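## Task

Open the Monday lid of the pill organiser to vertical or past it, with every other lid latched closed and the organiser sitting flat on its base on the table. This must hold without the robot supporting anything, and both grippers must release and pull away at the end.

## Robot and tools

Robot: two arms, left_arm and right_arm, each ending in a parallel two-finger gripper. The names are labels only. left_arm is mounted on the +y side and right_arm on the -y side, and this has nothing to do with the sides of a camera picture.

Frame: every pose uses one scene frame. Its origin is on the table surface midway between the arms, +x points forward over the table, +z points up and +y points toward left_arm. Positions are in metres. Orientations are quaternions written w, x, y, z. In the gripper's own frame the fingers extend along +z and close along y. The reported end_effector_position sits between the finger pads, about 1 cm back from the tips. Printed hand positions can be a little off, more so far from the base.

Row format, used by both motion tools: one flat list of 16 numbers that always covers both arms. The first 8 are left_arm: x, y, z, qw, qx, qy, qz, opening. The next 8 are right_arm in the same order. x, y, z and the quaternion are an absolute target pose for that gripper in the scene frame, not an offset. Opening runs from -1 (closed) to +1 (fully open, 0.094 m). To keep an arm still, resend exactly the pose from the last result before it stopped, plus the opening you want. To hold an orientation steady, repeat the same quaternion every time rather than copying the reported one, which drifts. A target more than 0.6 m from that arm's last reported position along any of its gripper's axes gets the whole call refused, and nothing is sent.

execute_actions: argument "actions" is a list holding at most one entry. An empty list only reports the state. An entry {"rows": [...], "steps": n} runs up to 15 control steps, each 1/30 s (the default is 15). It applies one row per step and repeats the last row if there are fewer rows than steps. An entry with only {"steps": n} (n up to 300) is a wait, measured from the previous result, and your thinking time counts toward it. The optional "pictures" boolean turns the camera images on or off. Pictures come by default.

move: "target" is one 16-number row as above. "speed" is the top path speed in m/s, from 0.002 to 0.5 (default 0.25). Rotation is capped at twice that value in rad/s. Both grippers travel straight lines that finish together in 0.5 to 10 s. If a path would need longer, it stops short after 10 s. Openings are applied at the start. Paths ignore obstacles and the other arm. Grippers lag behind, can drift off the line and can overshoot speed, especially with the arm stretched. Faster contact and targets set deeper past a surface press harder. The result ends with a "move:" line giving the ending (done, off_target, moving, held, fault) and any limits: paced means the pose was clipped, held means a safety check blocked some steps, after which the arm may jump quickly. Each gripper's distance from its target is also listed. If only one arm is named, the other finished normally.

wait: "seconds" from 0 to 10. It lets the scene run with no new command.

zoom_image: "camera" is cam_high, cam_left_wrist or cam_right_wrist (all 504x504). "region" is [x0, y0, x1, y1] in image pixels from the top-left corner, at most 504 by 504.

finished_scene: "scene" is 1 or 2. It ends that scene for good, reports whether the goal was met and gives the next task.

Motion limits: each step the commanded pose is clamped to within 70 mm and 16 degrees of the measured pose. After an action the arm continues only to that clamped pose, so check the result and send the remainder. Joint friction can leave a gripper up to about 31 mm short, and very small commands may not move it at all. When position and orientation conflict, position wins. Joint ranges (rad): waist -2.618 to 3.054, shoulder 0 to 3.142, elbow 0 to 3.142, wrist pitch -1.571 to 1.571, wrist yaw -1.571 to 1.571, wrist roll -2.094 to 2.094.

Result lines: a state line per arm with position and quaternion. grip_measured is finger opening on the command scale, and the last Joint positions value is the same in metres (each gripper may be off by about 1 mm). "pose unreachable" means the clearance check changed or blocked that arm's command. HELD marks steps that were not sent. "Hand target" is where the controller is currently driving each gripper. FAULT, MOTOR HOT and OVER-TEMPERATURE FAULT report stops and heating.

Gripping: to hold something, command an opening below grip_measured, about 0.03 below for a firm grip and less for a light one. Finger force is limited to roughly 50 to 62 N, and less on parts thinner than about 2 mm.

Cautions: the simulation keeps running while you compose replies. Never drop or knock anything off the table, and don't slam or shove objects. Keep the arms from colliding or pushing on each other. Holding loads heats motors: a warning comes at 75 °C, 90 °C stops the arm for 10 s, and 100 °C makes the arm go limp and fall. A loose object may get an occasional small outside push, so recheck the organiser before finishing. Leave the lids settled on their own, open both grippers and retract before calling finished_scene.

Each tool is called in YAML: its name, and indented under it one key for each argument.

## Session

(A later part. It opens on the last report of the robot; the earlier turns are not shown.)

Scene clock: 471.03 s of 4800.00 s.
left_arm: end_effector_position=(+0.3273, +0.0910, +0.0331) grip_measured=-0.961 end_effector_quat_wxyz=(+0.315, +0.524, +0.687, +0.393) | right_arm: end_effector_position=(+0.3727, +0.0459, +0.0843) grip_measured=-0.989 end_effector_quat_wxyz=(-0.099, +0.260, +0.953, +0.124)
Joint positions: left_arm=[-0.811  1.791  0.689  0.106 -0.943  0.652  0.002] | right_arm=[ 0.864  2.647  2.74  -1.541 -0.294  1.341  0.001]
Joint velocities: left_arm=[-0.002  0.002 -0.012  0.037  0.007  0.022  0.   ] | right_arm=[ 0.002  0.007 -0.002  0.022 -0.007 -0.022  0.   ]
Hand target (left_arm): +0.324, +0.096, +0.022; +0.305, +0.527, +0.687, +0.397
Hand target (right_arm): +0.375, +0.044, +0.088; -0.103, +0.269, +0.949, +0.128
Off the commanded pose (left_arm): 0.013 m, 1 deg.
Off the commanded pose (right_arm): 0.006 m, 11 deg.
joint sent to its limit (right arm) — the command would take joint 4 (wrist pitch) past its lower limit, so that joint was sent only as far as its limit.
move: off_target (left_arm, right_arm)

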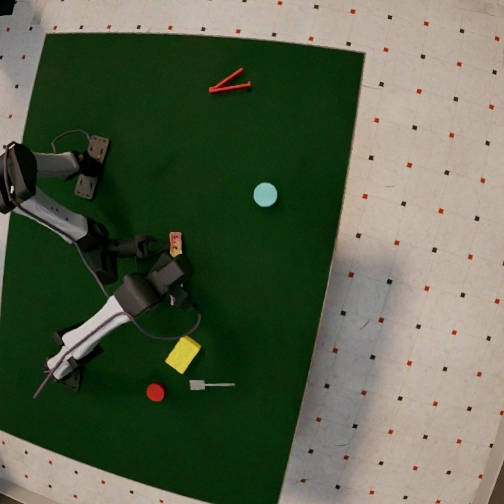

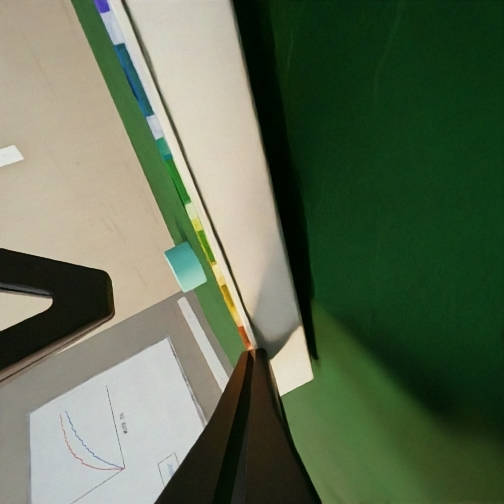

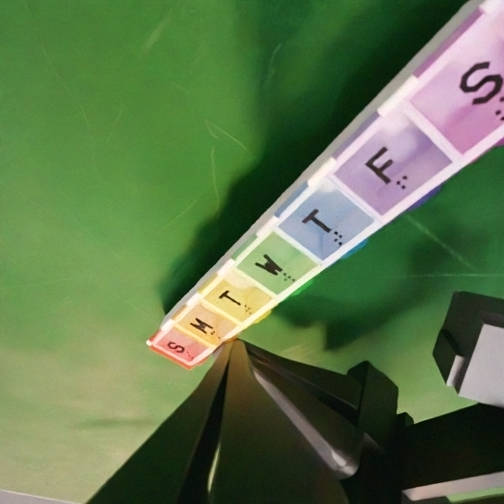

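move:
  target: [0.324,0.096,0.022,0.305,0.527,0.686,0.397,-0.99,0.367,0.05,0.058,-0.099,0.26,0.953,0.124,-1]
  speed: 0.04

Scene clock: 482.90 s of 4800.00 s.
left_arm: end_effector_position=(+0.3273, +0.0910, +0.0331) grip_measured=-0.961 end_effector_quat_wxyz=(+0.315, +0.524, +0.687, +0.393) | right_arm: end_effector_position=(+0.3692, +0.0462, +0.0534) grip_measured=-0.989 end_effector_quat_wxyz=(-0.105, +0.261, +0.953, +0.116)
Joint positions: left_arm=[-0.811  1.791  0.689  0.106 -0.944  0.652  0.002] | right_arm=[ 0.868  2.582  2.489 -1.374 -0.296  1.346  0.001]
Joint velocities: left_arm=[ 0.007 -0.017 -0.002  0.022 -0.022 -0.022 -0.001] | right_arm=[-0.012  0.002  0.007 -0.051  0.037 -0.022 -0.001]
Hand target (left_arm): +0.324, +0.096, +0.022; +0.305, +0.527, +0.687, +0.397
Hand target (right_arm): +0.368, +0.051, +0.058; -0.100, +0.260, +0.952, +0.124
Off the commanded pose (left_arm): 0.013 m, 1 deg.
Off the commanded pose (right_arm): 0.006 m, 1 deg.
After step 90, 7.70 s passed at rest.
move: off_target (left_arm)

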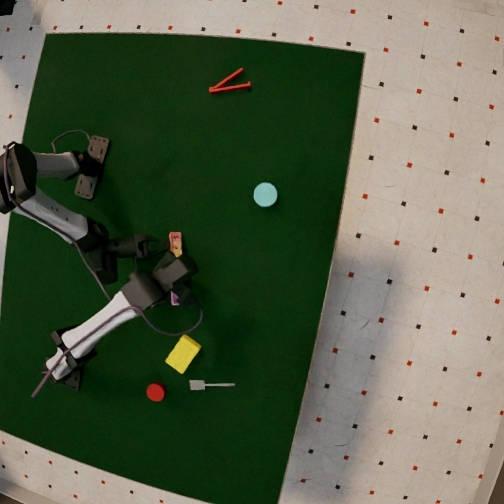

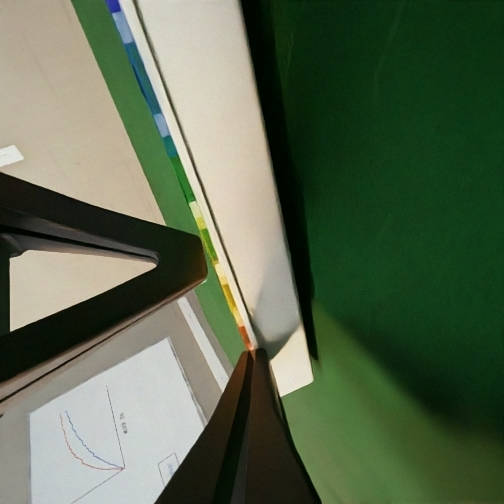

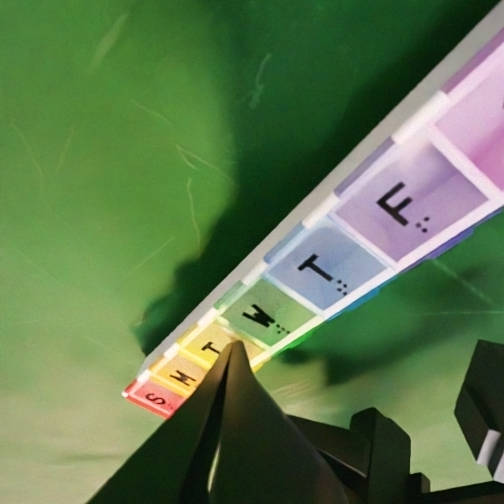

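move:
  target: [0.324,0.096,0.022,0.305,0.527,0.686,0.397,-0.99,0.366,0.053,0.032,-0.099,0.26,0.953,0.124,-1]
  speed: 0.02

Scene clock: 488.73 s of 4800.00 s.
left_arm: end_effector_position=(+0.3272, +0.0910, +0.0329) grip_measured=-0.961 end_effector_quat_wxyz=(+0.314, +0.524, +0.687, +0.393) | right_arm: end_effector_position=(+0.3691, +0.0466, +0.0499) grip_measured=-0.989 end_effector_quat_wxyz=(-0.100, +0.262, +0.952, +0.126)
Joint positions: left_arm=[-0.811  1.791  0.689  0.105 -0.943  0.652  0.002] | right_arm=[ 0.868  2.532  2.376 -1.288 -0.299  1.351  0.001]
Joint velocities: left_arm=[ 0.017  0.002 -0.002 -0.007  0.007 -0.022 -0.   ] | right_arm=[-0.007 -0.002 -0.012 -0.037  0.022 -0.081 -0.   ]
Hand target (left_arm): +0.324, +0.096, +0.022; +0.305, +0.527, +0.687, +0.397
Hand target (right_arm): +0.366, +0.053, +0.032; -0.100, +0.260, +0.953, +0.123
Off the commanded pose (left_arm): 0.012 m, 1 deg.
Off the commanded pose (right_arm): 0.019 m, 0 deg.
After step 90, 1.47 s passed at rest.
move: off_target (left_arm, right_arm)

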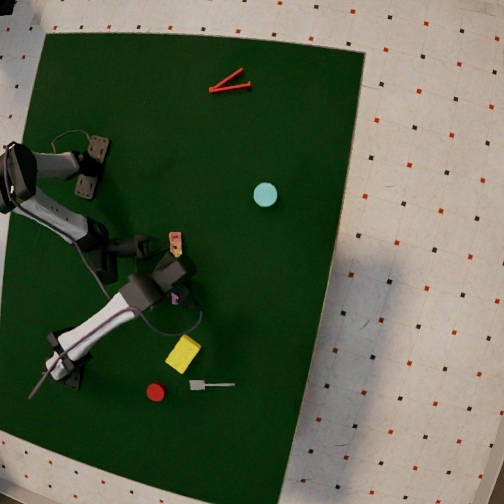

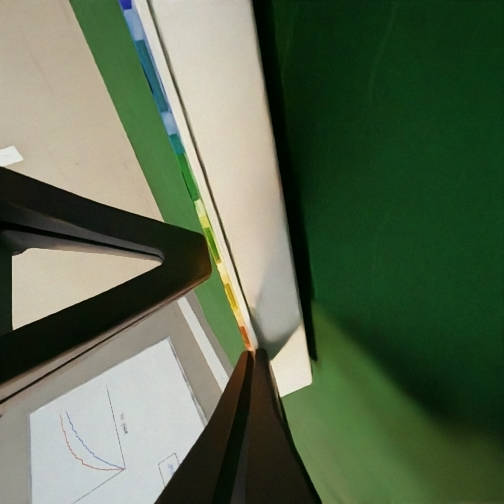

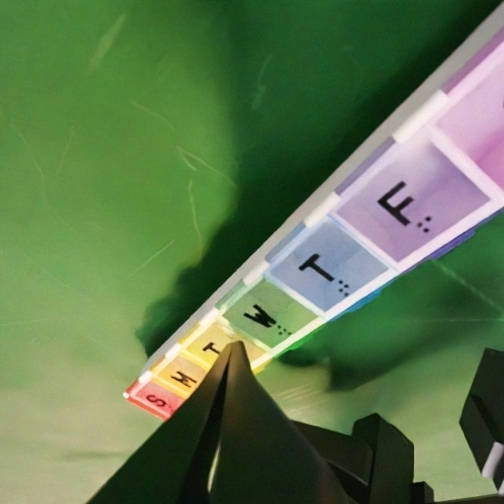

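Solid contact without slip. Press a bit more and lift the tab.

move:
  target: [0.326,0.094,0.056,0.305,0.527,0.686,0.397,-0.99,0.366,0.053,0.02,-0.099,0.26,0.953,0.124,-1]
  speed: 0.015

Scene clock: 496.03 s of 4800.00 s.
left_arm: end_effector_position=(+0.3199, +0.0982, +0.0388) grip_measured=-0.969 end_effector_quat_wxyz=(+0.287, +0.543, +0.684, +0.394) | right_arm: end_effector_position=(+0.3786, +0.0607, +0.0450) grip_measured=-0.989 end_effector_quat_wxyz=(-0.091, +0.255, +0.949, +0.162)
Joint positions: left_arm=[-0.811  1.739  0.705 -0.031 -0.926  0.648  0.001] | right_arm=[ 0.868  2.525  2.331 -1.175 -0.318  1.352  0.001]
Joint velocities: left_arm=[-0.012  0.007  0.012 -0.081  0.007 -0.007 -0.001] | right_arm=[-0.012  0.017 -0.007 -0.007 -0.022 -0.051  0.   ]
Hand target (left_arm): +0.326, +0.094, +0.056; +0.305, +0.527, +0.687, +0.397
Hand target (right_arm): +0.366, +0.053, +0.021; -0.099, +0.259, +0.953, +0.124
Off the commanded pose (left_arm): 0.019 m, 3 deg.
Off the commanded pose (right_arm): 0.029 m, 5 deg.
After step 90, 2.00 s passed at rest.
move: off_target (left_arm, right_arm)

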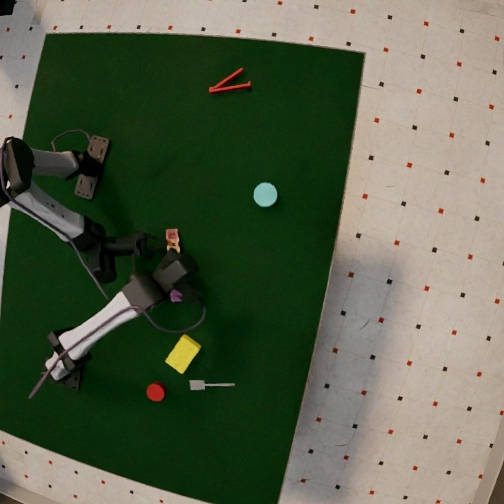

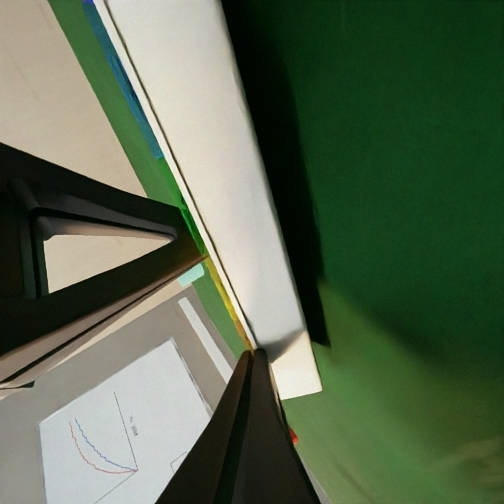

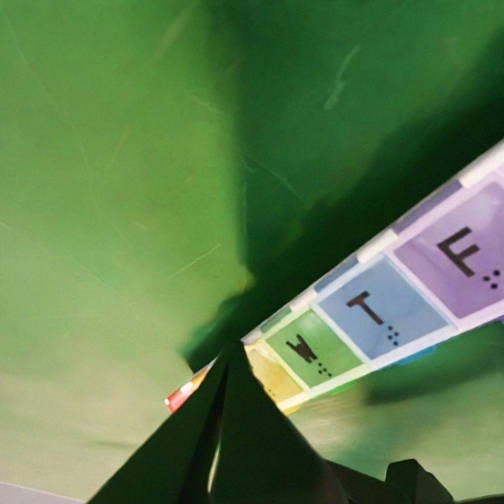

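move:
  target: [0.324,0.096,0.022,0.305,0.527,0.686,0.397,-0.99,0.378,0.058,0.05,-0.099,0.26,0.953,0.124,-1]
  speed: 0.03

move:
  target: [0.324,0.096,0.022,0.305,0.527,0.686,0.397,-0.99,0.38,0.04,0.095,-0.099,0.26,0.953,0.124,-1]
  speed: 0.1

move:
  target: [0.324,0.096,0.022,0.305,0.527,0.686,0.397,-0.99,0.375,0.035,0.085,0.115,-0.7376,0.6525,0.13,0.1]
  speed: 0.15

Scene clock: 519.50 s of 4800.00 s.
left_arm: end_effector_position=(+0.3283, +0.0905, +0.0369) grip_measured=-0.971 end_effector_quat_wxyz=(+0.319, +0.519, +0.688, +0.394) | right_arm: end_effector_position=(+0.3814, +0.0597, +0.0493) grip_measured=-0.989 end_effector_quat_wxyz=(-0.097, +0.260, +0.951, +0.135)
Joint positions: left_arm=[-0.811  1.783  0.694  0.1   -0.95   0.647  0.001] | right_arm=[ 0.868  2.657  2.611 -1.377 -0.301  1.352  0.001]
Joint velocities: left_arm=[ 0.012 -0.022 -0.007  0.051 -0.051 -0.081  0.001] | right_arm=[-0.007  0.017  0.042 -0.007 -0.095 -0.007 -0.001]
Hand target (left_arm): +0.324, +0.096, +0.023; +0.305, +0.527, +0.686, +0.397
Hand target (right_arm): +0.377, +0.057, +0.049; -0.098, +0.260, +0.953, +0.125
Off the commanded pose (left_arm): 0.016 m, 2 deg.
Off the commanded pose (right_arm): 0.004 m, 1 deg.
After step 90, 18.87 s passed at rest.
move: off_target (left_arm)

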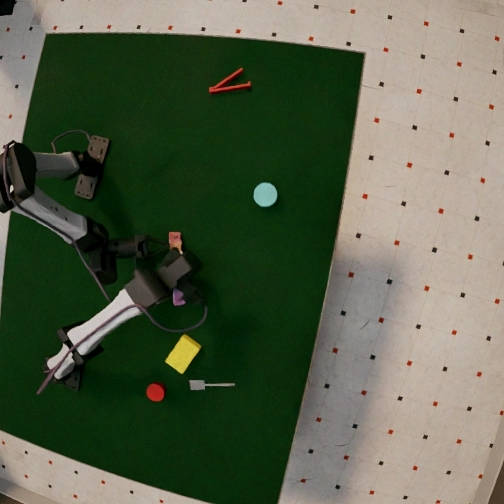

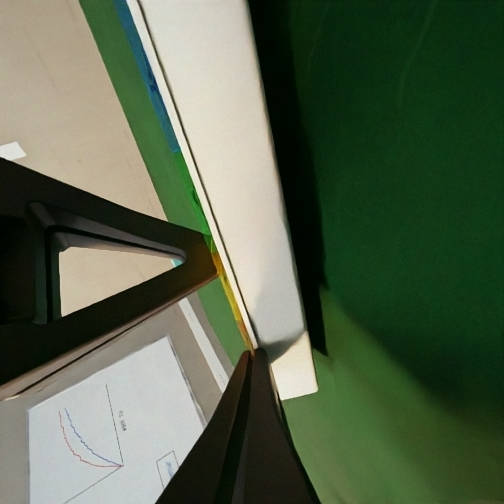

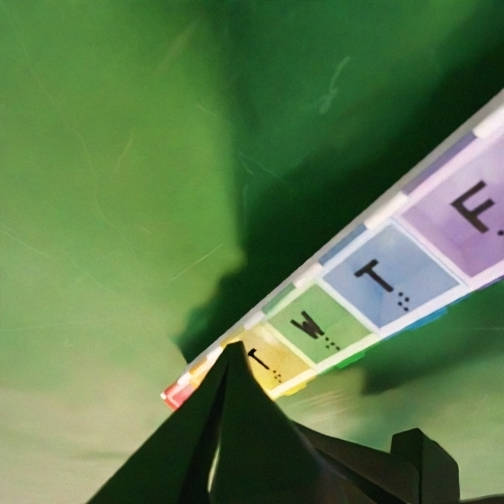

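Scene clock: 520.50 s of 4800.00 s.
left_arm: end_effector_position=(+0.3286, +0.0903, +0.0371) grip_measured=-0.971 end_effector_quat_wxyz=(+0.319, +0.519, +0.688, +0.394) | right_arm: end_effector_position=(+0.3763, +0.0423, +0.0832) grip_measured=-0.989 end_effector_quat_wxyz=(-0.102, +0.264, +0.951, +0.124)
Joint positions: left_arm=[-0.811  1.784  0.694  0.103 -0.95   0.647  0.001] | right_arm=[ 0.852  2.647  2.733 -1.539 -0.301  1.338  0.001]
Joint velocities: left_arm=[-0.022  0.022  0.007  0.022 -0.066 -0.037 -0.   ] | right_arm=[-0.017 -0.012  0.007 -0.066 -0.022 -0.007  0.001]
Hand target (left_arm): +0.324, +0.096, +0.023; +0.305, +0.527, +0.687, +0.397
Hand target (right_arm): +0.379, +0.039, +0.094; -0.095, +0.261, +0.952, +0.131
Off the commanded pose (left_arm): 0.017 m, 2 deg.
Off the commanded pose (right_arm): 0.013 m, 1 deg.
joint sent to its limit (right arm) — the command would take joint 4 (wrist pitch) past its lower limit, so that joint was sent only as far as its limit.
move: off_target (left_arm, right_arm)

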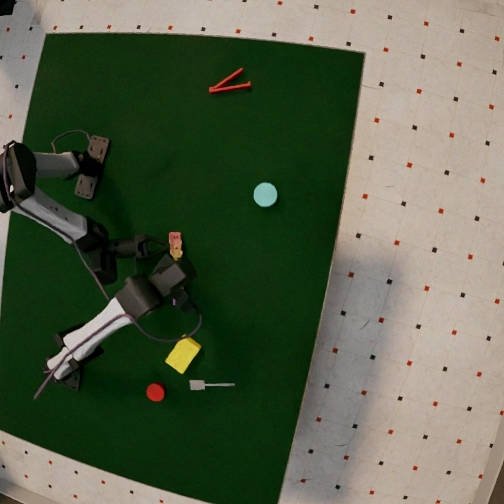

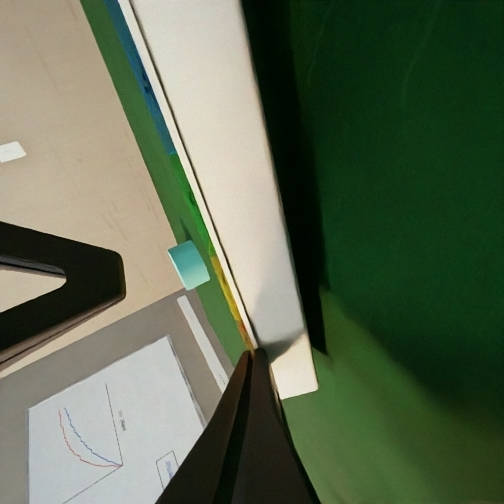

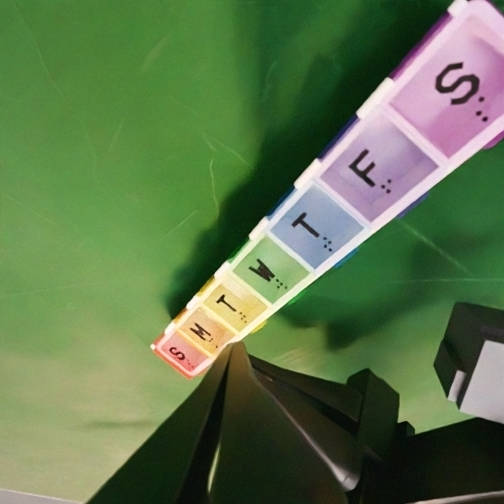

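Scene clock: 528.47 s of 4800.00 s.
left_arm: end_effector_position=(+0.3286, +0.0903, +0.0371) grip_measured=-0.971 end_effector_quat_wxyz=(+0.319, +0.519, +0.688, +0.394) | right_arm: end_effector_position=(+0.3753, +0.0333, +0.0792) grip_measured=+0.098 end_effector_quat_wxyz=(-0.102, +0.733, -0.660, -0.128)
Joint positions: left_arm=[-0.811  1.784  0.694  0.103 -0.95   0.647  0.001] | right_arm=[ 0.852  2.401  2.251 -1.227 -0.266 -0.871  0.052]
Joint velocities: left_arm=[-0.002  0.012  0.002 -0.051 -0.051 -0.007 -0.001] | right_arm=[-0.017 -0.007 -0.012 -0.022  0.007  0.007 -0.001]
Hand target (left_arm): +0.324, +0.096, +0.023; +0.305, +0.527, +0.687, +0.397
Hand target (right_arm): +0.375, +0.036, +0.086; -0.115, +0.737, -0.653, -0.131
Off the commanded pose (left_arm): 0.017 m, 2 deg.
Off the commanded pose (right_arm): 0.006 m, 2 deg.
move: off_target (left_arm)

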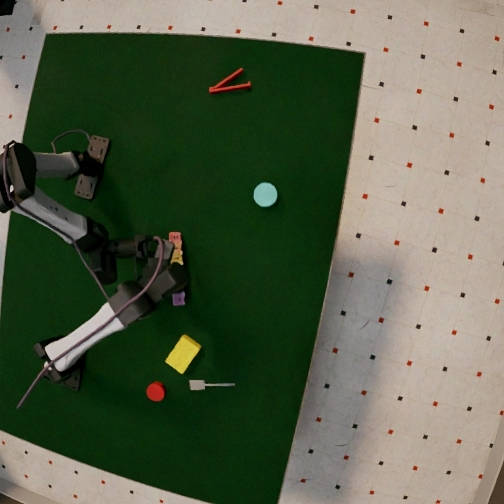

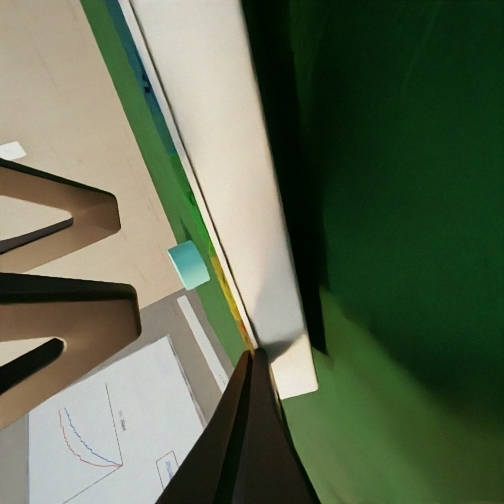

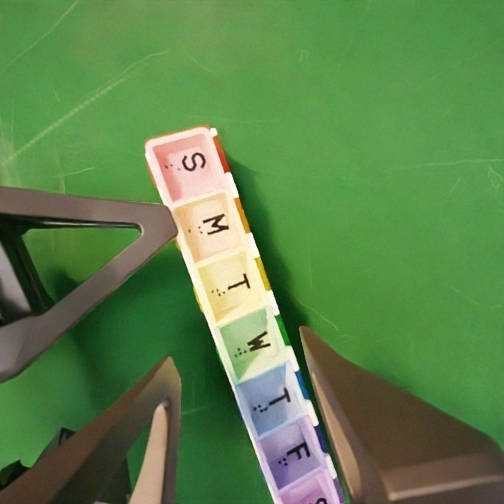

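move:
  target: [0.322,0.097,0.012,0.305,0.527,0.686,0.397,-0.99,0.379,0.04,0.07,0.109,-0.765,0.62,0.135,0.1]
  speed: 0.03

Scene clock: 535.77 s of 4800.00 s.
left_arm: end_effector_position=(+0.3304, +0.0909, +0.0341) grip_measured=-0.971 end_effector_quat_wxyz=(+0.329, +0.508, +0.689, +0.399) | right_arm: end_effector_position=(+0.3747, +0.0366, +0.0659) grip_measured=+0.098 end_effector_quat_wxyz=(-0.098, +0.763, -0.625, -0.132)
Joint positions: left_arm=[-0.811  1.807  0.681  0.162 -0.969  0.647  0.001] | right_arm=[ 0.852  2.439  2.267 -1.226 -0.283 -0.965  0.052]
Joint velocities: left_arm=[-0.002 -0.012  0.017  0.081  0.022 -0.051 -0.001] | right_arm=[-0.002 -0.022 -0.002 -0.007 -0.051 -0.007 -0.001]
Hand target (left_arm): +0.321, +0.098, +0.013; +0.305, +0.527, +0.687, +0.397
Hand target (right_arm): +0.379, +0.040, +0.070; -0.109, +0.765, -0.620, -0.135
Off the commanded pose (left_arm): 0.024 m, 3 deg.
Off the commanded pose (right_arm): 0.007 m, 1 deg.
After step 90, 2.37 s passed at rest.
move: off_target (left_arm)

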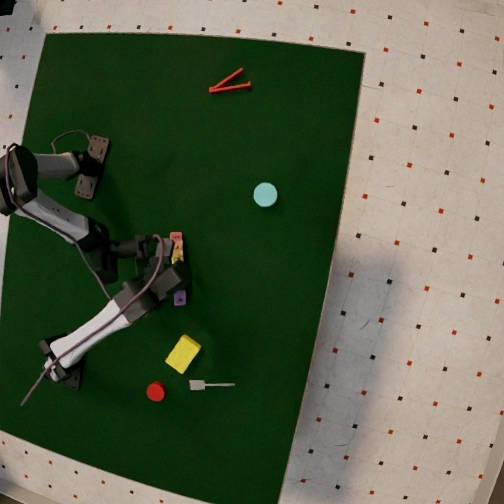

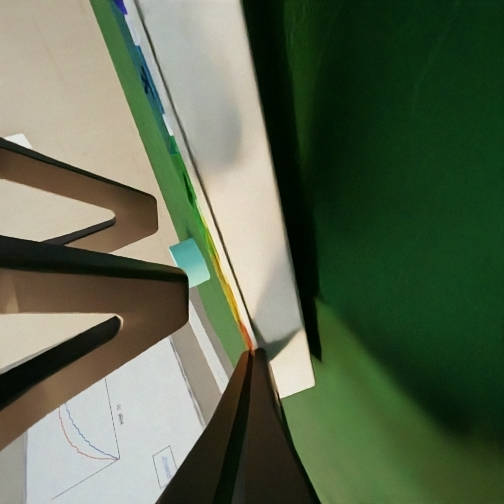

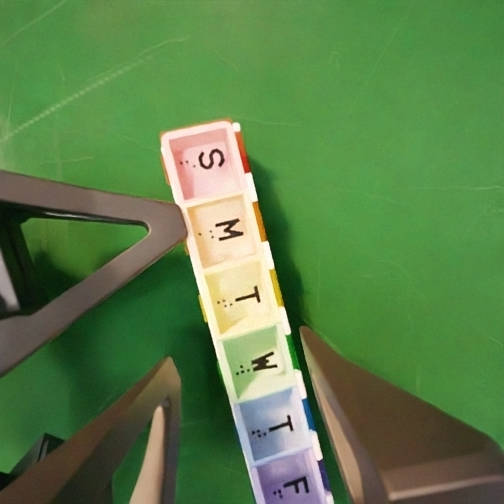

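execute_actions:
  actions: []

Scene clock: 554.77 s of 4800.00 s.
left_arm: end_effector_position=(+0.3304, +0.0910, +0.0341) grip_measured=-0.971 end_effector_quat_wxyz=(+0.329, +0.508, +0.689, +0.399) | right_arm: end_effector_position=(+0.3746, +0.0367, +0.0655) grip_measured=+0.098 end_effector_quat_wxyz=(-0.098, +0.763, -0.625, -0.132)
Joint positions: left_arm=[-0.811  1.807  0.68   0.163 -0.969  0.647  0.001] | right_arm=[ 0.852  2.44   2.267 -1.226 -0.284 -0.967  0.052]
Joint velocities: left_arm=[ 0.012 -0.022 -0.007 -0.095  0.037  0.007 -0.   ] | right_arm=[-0.002 -0.017 -0.007  0.037 -0.066  0.037  0.001]
Hand target (left_arm): +0.321, +0.098, +0.013; +0.305, +0.527, +0.687, +0.397
Hand target (right_arm): +0.379, +0.040, +0.070; -0.109, +0.765, -0.620, -0.135
Off the commanded pose (left_arm): 0.024 m, 3 deg.
Off the commanded pose (right_arm): 0.007 m, 1 deg.
Steps of this call (steps 1 to 90: nothing new was sent; then 16.00 s passed at rest). Readings (end_effector_position):
1: left_arm (+0.3304, +0.0910, +0.0341) | right_arm (+0.3747, +0.0366, +0.0659)
2: left_arm (+0.3304, +0.0910, +0.0341) | right_arm (+0.3747, +0.0366, +0.0657)
4: left_arm (+0.3304, +0.0910, +0.0341) | right_arm (+0.3746, +0.0367, +0.0657)
8: left_arm (+0.3304, +0.0910, +0.0340) | right_arm (+0.3746, +0.0367, +0.0655)
90: the state above

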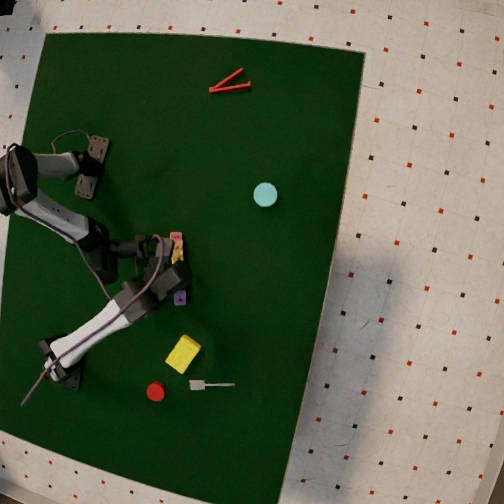

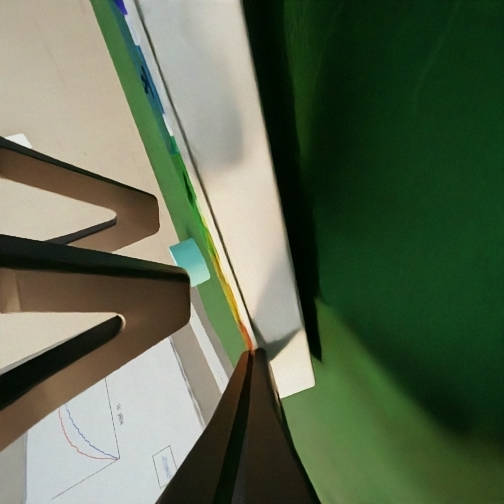

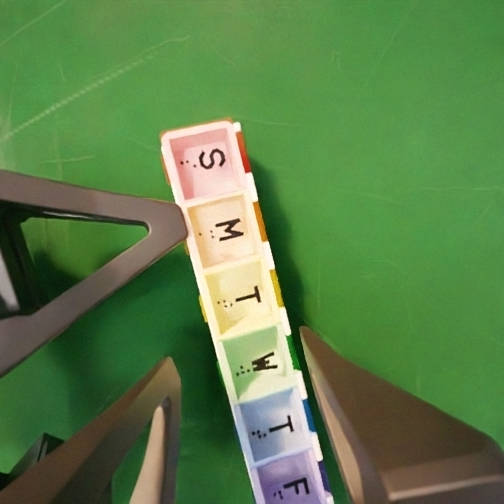

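move:
  target: [0.322,0.097,0.03,0.305,0.527,0.686,0.397,-0.99, 0.379,0.052,0.03,0.109,-0.765,0.62,0.135,0.1]
  speed: 0.03

Scene clock: 562.20 s of 4800.00 s.
left_arm: end_effector_position=(+0.3269, +0.0966, +0.0304) grip_measured=-0.981 end_effector_quat_wxyz=(+0.311, +0.518, +0.685, +0.407) | right_arm: end_effector_position=(+0.3847, +0.0467, +0.0351) grip_measured=+0.098 end_effector_quat_wxyz=(-0.109, +0.764, -0.623, -0.131)
Joint positions: left_arm=[-0.811  1.807  0.68   0.119 -0.974  0.647  0.001] | right_arm=[ 0.852  2.491  2.237 -1.122 -0.284 -0.967  0.052]
Joint velocities: left_arm=[-0.002 -0.007 -0.012 -0.022  0.022 -0.066 -0.001] | right_arm=[ 0.012 -0.007  0.012  0.022 -0.022 -0.051  0.001]
Hand target (left_arm): +0.322, +0.097, +0.030; +0.305, +0.527, +0.686, +0.397
Hand target (right_arm): +0.380, +0.052, +0.031; -0.109, +0.765, -0.620, -0.135
Off the commanded pose (left_arm): 0.005 m, 2 deg.
Off the commanded pose (right_arm): 0.009 m, 1 deg.
After step 90, 2.83 s passed at rest.
move: done

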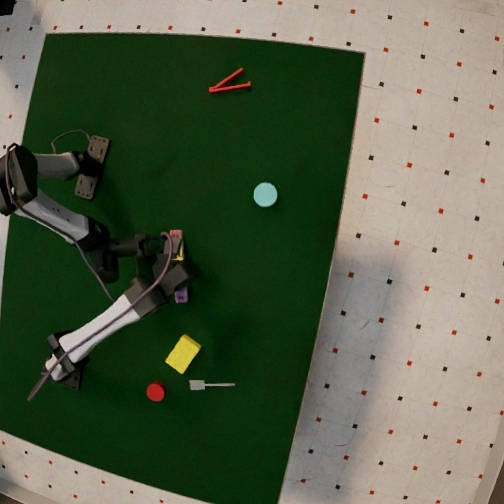

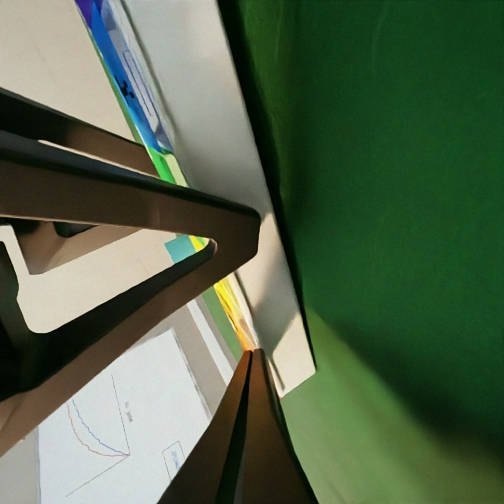

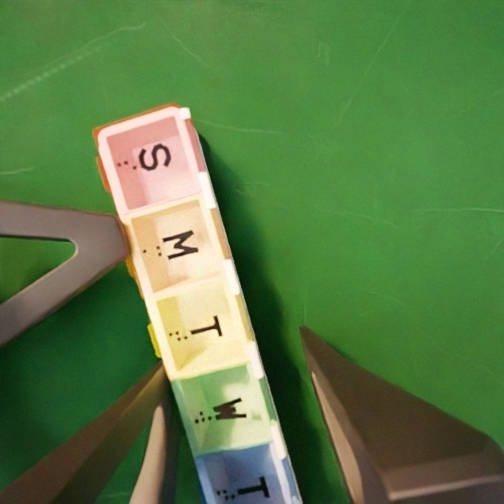

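move:
  target: [0.305,0.095,0.032,0.305,0.527,0.686,0.397,-0.4, 0.364,0.052,0.045,0.109,-0.765,0.62,0.135,0.1]
  speed: 0.04

move:
  target: [0.305,0.095,0.032,0.305,0.527,0.686,0.397,-0.4, 0.364,0.054,0.022,0.109,-0.765,0.62,0.135,0.1]
  speed: 0.03

Scene clock: 568.57 s of 4800.00 s.
left_arm: end_effector_position=(+0.3109, +0.0921, +0.0311) grip_measured=-0.402 end_effector_quat_wxyz=(+0.309, +0.522, +0.689, +0.396) | right_arm: end_effector_position=(+0.3657, +0.0486, +0.0395) grip_measured=+0.098 end_effector_quat_wxyz=(-0.100, +0.766, -0.621, -0.134)
Joint positions: left_arm=[-0.859  1.777  0.68   0.02  -0.974  0.563  0.028] | right_arm=[ 0.88   2.445  2.171 -1.115 -0.284 -0.947  0.052]
Joint velocities: left_arm=[ 0.027  0.002  0.017 -0.022 -0.022  0.081  0.001] | right_arm=[ 0.002  0.002 -0.012  0.037 -0.022  0.022  0.001]
Hand target (left_arm): +0.305, +0.095, +0.032; +0.305, +0.527, +0.686, +0.398
Hand target (right_arm): +0.364, +0.052, +0.045; -0.109, +0.765, -0.620, -0.136
Off the commanded pose (left_arm): 0.007 m, 1 deg.
Off the commanded pose (right_arm): 0.007 m, 1 deg.
After step 90, 2.33 s passed at rest.
move: done

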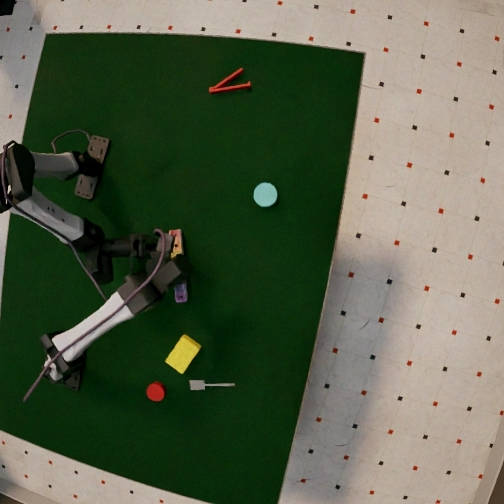

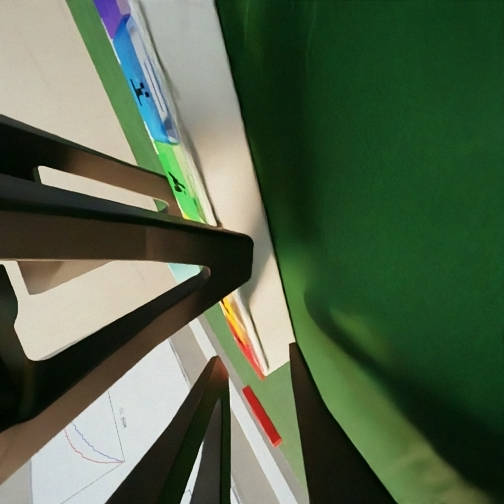

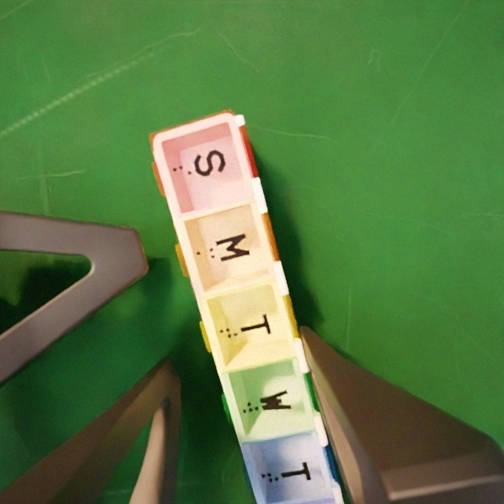

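Scene clock: 569.57 s of 4800.00 s.
left_arm: end_effector_position=(+0.3107, +0.0925, +0.0309) grip_measured=-0.402 end_effector_quat_wxyz=(+0.308, +0.522, +0.689, +0.396) | right_arm: end_effector_position=(+0.3685, +0.0517, +0.0269) grip_measured=+0.098 end_effector_quat_wxyz=(-0.110, +0.766, -0.620, -0.134)
Joint positions: left_arm=[-0.859  1.777  0.68   0.017 -0.974  0.561  0.028] | right_arm=[ 0.88   2.445  2.117 -1.04  -0.284 -0.944  0.052]
Joint velocities: left_arm=[ 0.012 -0.017  0.002 -0.051  0.037  0.007 -0.001] | right_arm=[-0.017  0.002 -0.007  0.037 -0.022  0.007 -0.   ]
Hand target (left_arm): +0.305, +0.095, +0.032; +0.305, +0.527, +0.686, +0.397
Hand target (right_arm): +0.364, +0.054, +0.022; -0.109, +0.765, -0.620, -0.135
Off the commanded pose (left_arm): 0.006 m, 1 deg.
Off the commanded pose (right_arm): 0.007 m, 0 deg.
move: done

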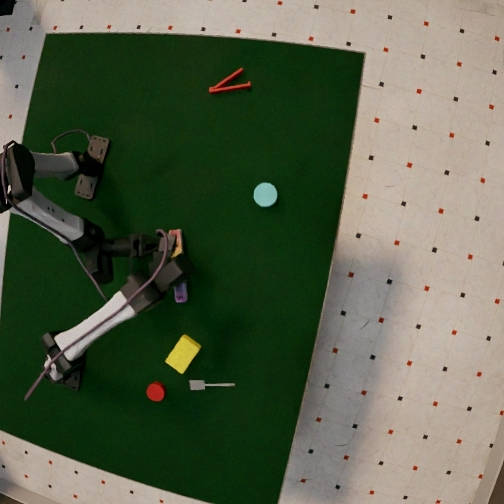

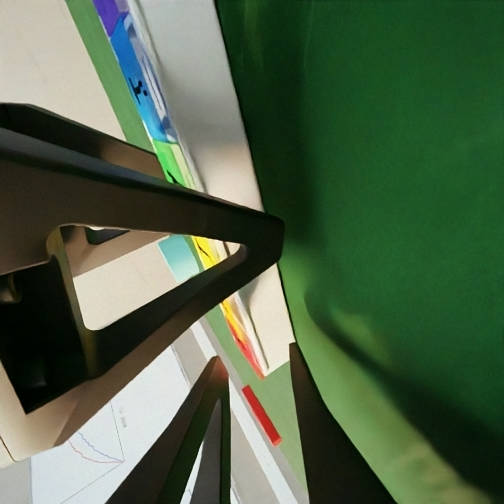

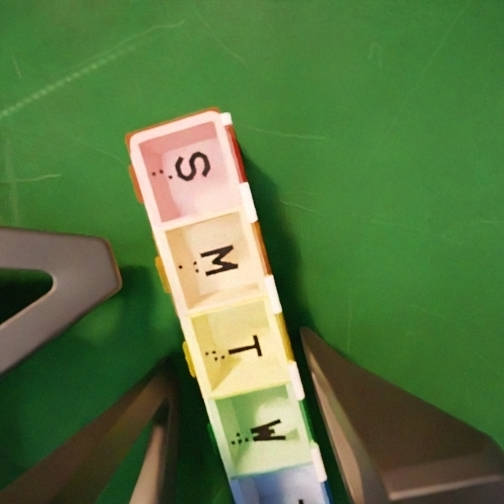

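move:
  target: [0.305,0.095,0.032,0.305,0.527,0.686,0.397,-0.4, 0.364,0.056,0.02,0.109,-0.765,0.62,0.135,-0.55]
  speed: 0.03

Scene clock: 575.30 s of 4800.00 s.
left_arm: end_effector_position=(+0.3107, +0.0925, +0.0309) grip_measured=-0.402 end_effector_quat_wxyz=(+0.308, +0.522, +0.689, +0.396) | right_arm: end_effector_position=(+0.3692, +0.0524, +0.0271) grip_measured=-0.305 end_effector_quat_wxyz=(-0.112, +0.765, -0.620, -0.134)
Joint positions: left_arm=[-0.859  1.777  0.68   0.017 -0.974  0.561  0.028] | right_arm=[ 0.88   2.445  2.117 -1.036 -0.284 -0.941  0.033]
Joint velocities: left_arm=[-0.002 -0.007 -0.027 -0.022  0.007 -0.022 -0.001] | right_arm=[-0.017 -0.007 -0.017  0.022  0.037 -0.051  0.001]
Hand target (left_arm): +0.305, +0.095, +0.032; +0.305, +0.527, +0.686, +0.397
Hand target (right_arm): +0.364, +0.056, +0.020; -0.109, +0.765, -0.620, -0.135
Off the commanded pose (left_arm): 0.006 m, 1 deg.
Off the commanded pose (right_arm): 0.010 m, 0 deg.
After step 90, 2.03 s passed at rest.
move: done

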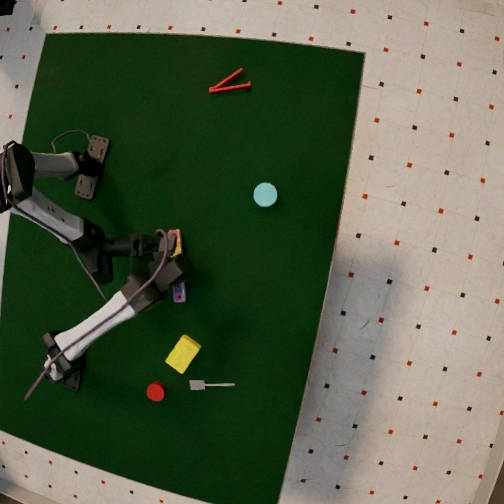

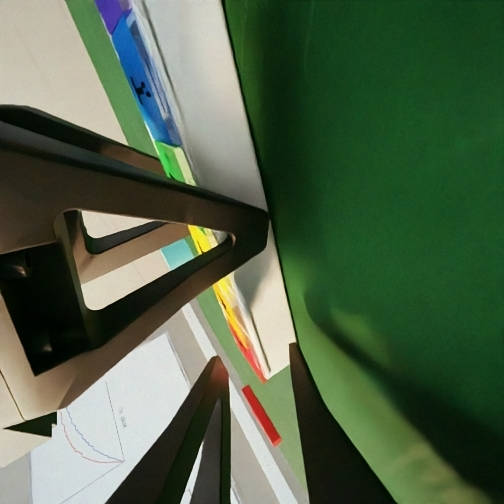

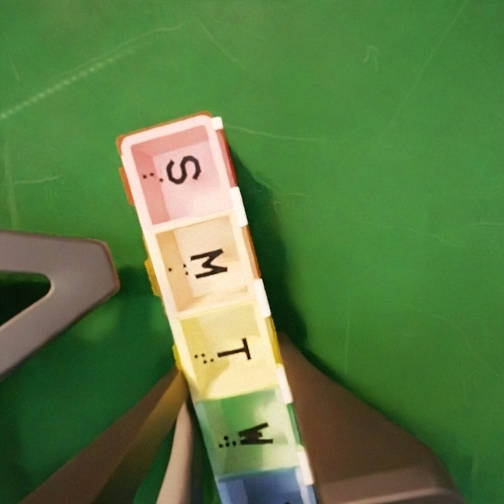

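move:
  target: [0.328,0.092,0.033,0.305,0.527,0.686,0.397,-0.4, 0.364,0.056,0.018,0.109,-0.765,0.62,0.135,-0.55]
  speed: 0.03

Scene clock: 589.17 s of 4800.00 s.
left_arm: end_effector_position=(+0.3230, +0.0947, +0.0347) grip_measured=-0.402 end_effector_quat_wxyz=(+0.305, +0.527, +0.685, +0.400) | right_arm: end_effector_position=(+0.3702, +0.0535, +0.0274) grip_measured=-0.305 end_effector_quat_wxyz=(-0.115, +0.765, -0.620, -0.133)
Joint positions: left_arm=[-0.819  1.777  0.69   0.057 -0.956  0.639  0.028] | right_arm=[ 0.88   2.445  2.117 -1.029 -0.284 -0.941  0.033]
Joint velocities: left_arm=[-0.012 -0.017 -0.002  0.037  0.007 -0.022 -0.001] | right_arm=[ 0.007 -0.022  0.012  0.066 -0.11   0.037  0.001]
Hand target (left_arm): +0.328, +0.092, +0.033; +0.305, +0.527, +0.686, +0.397
Hand target (right_arm): +0.364, +0.056, +0.018; -0.109, +0.765, -0.620, -0.135
Off the commanded pose (left_arm): 0.006 m, 0 deg.
Off the commanded pose (right_arm): 0.012 m, 1 deg.
After step 90, 9.93 s passed at rest.
move: off_target (right_arm)

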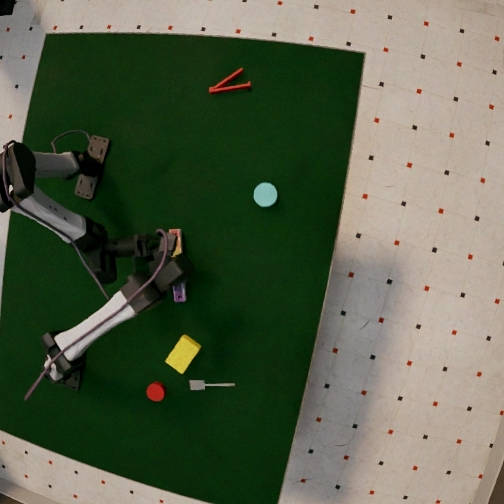

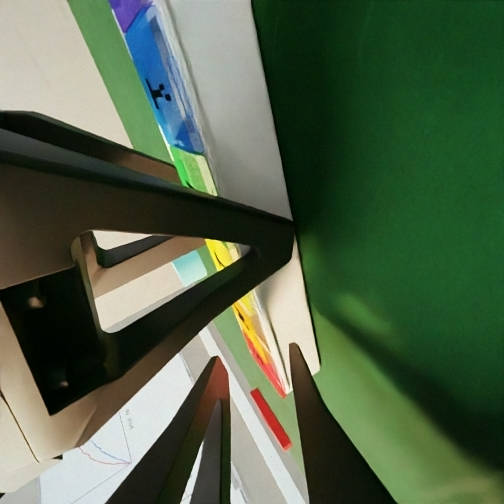

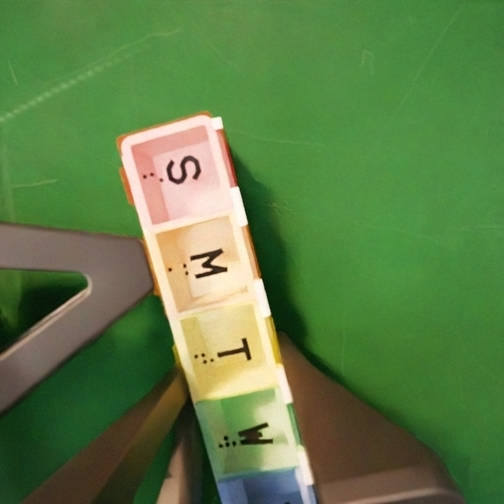

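execute_actions:
  actions:
    - {"rows":[[0.331,0.092,0.033,0.305,0.527,0.686,0.397,-0.4,0.364,0.056,0.018,0.109,-0.765,0.62,0.135,-0.55],[0.333,0.092,0.033,0.305,0.527,0.686,0.397,-0.4,0.364,0.056,0.018,0.109,-0.765,0.62,0.135,-0.55],[0.335,0.092,0.033,0.305,0.527,0.686,0.397,-0.4,0.364,0.056,0.018,0.109,-0.765,0.62,0.135,-0.55]],"steps":15}

Scene clock: 595.10 s of 4800.00 s.
left_arm: end_effector_position=(+0.3301, +0.0946, +0.0378) grip_measured=-0.402 end_effector_quat_wxyz=(+0.308, +0.526, +0.685, +0.399) | right_arm: end_effector_position=(+0.3704, +0.0536, +0.0275) grip_measured=-0.305 end_effector_quat_wxyz=(-0.115, +0.765, -0.620, -0.133)
Joint positions: left_arm=[-0.798  1.777  0.7    0.079 -0.945  0.668  0.028] | right_arm=[ 0.88   2.445  2.117 -1.028 -0.284 -0.941  0.033]
Joint velocities: left_arm=[-0.012  0.012 -0.017 -0.022 -0.051 -0.051  0.001] | right_arm=[-0.002  0.012  0.002 -0.022  0.066  0.051 -0.   ]
Hand target (left_arm): +0.335, +0.092, +0.033; +0.305, +0.527, +0.686, +0.397
Hand target (right_arm): +0.364, +0.056, +0.018; -0.109, +0.765, -0.620, -0.135
Off the commanded pose (left_arm): 0.007 m, 0 deg.
Off the commanded pose (right_arm): 0.012 m, 1 deg.
Steps of this call (steps 1 to 90: nothing new was sent; then 2.43 s passed at rest; steps 91 to 105: all 15 steps of this action). Readings (end_effector_position):
91: left_arm (+0.3232, +0.0944, +0.0347) | right_arm (+0.3702, +0.0535, +0.0274)
92: left_arm (+0.3239, +0.0948, +0.0347) | right_arm (+0.3702, +0.0535, +0.0274)
94: left_arm (+0.3261, +0.0963, +0.0351) | right_arm (+0.3702, +0.0535, +0.0274)
98: left_arm (+0.3298, +0.0954, +0.0377) | right_arm (+0.3702, +0.0535, +0.0274)
105: the state above

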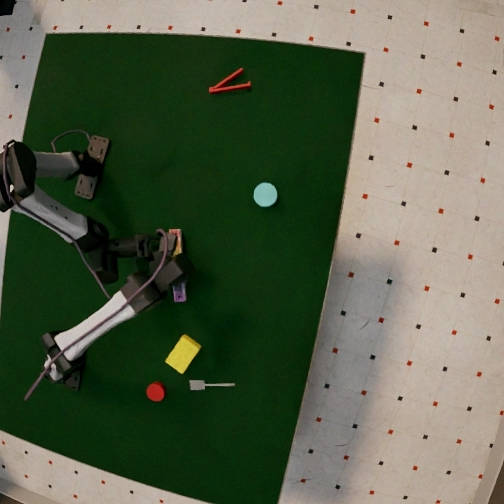

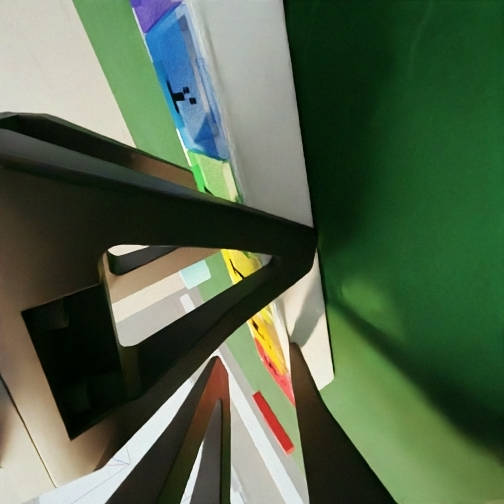

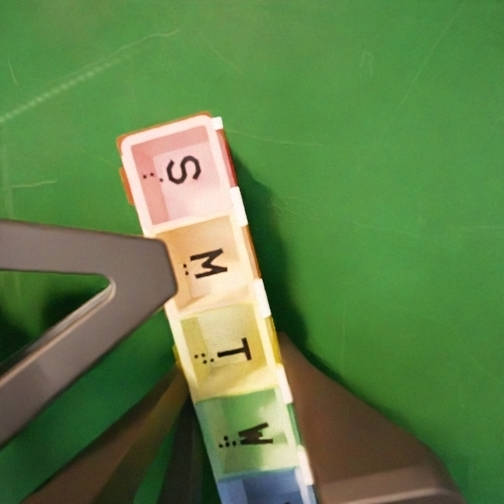

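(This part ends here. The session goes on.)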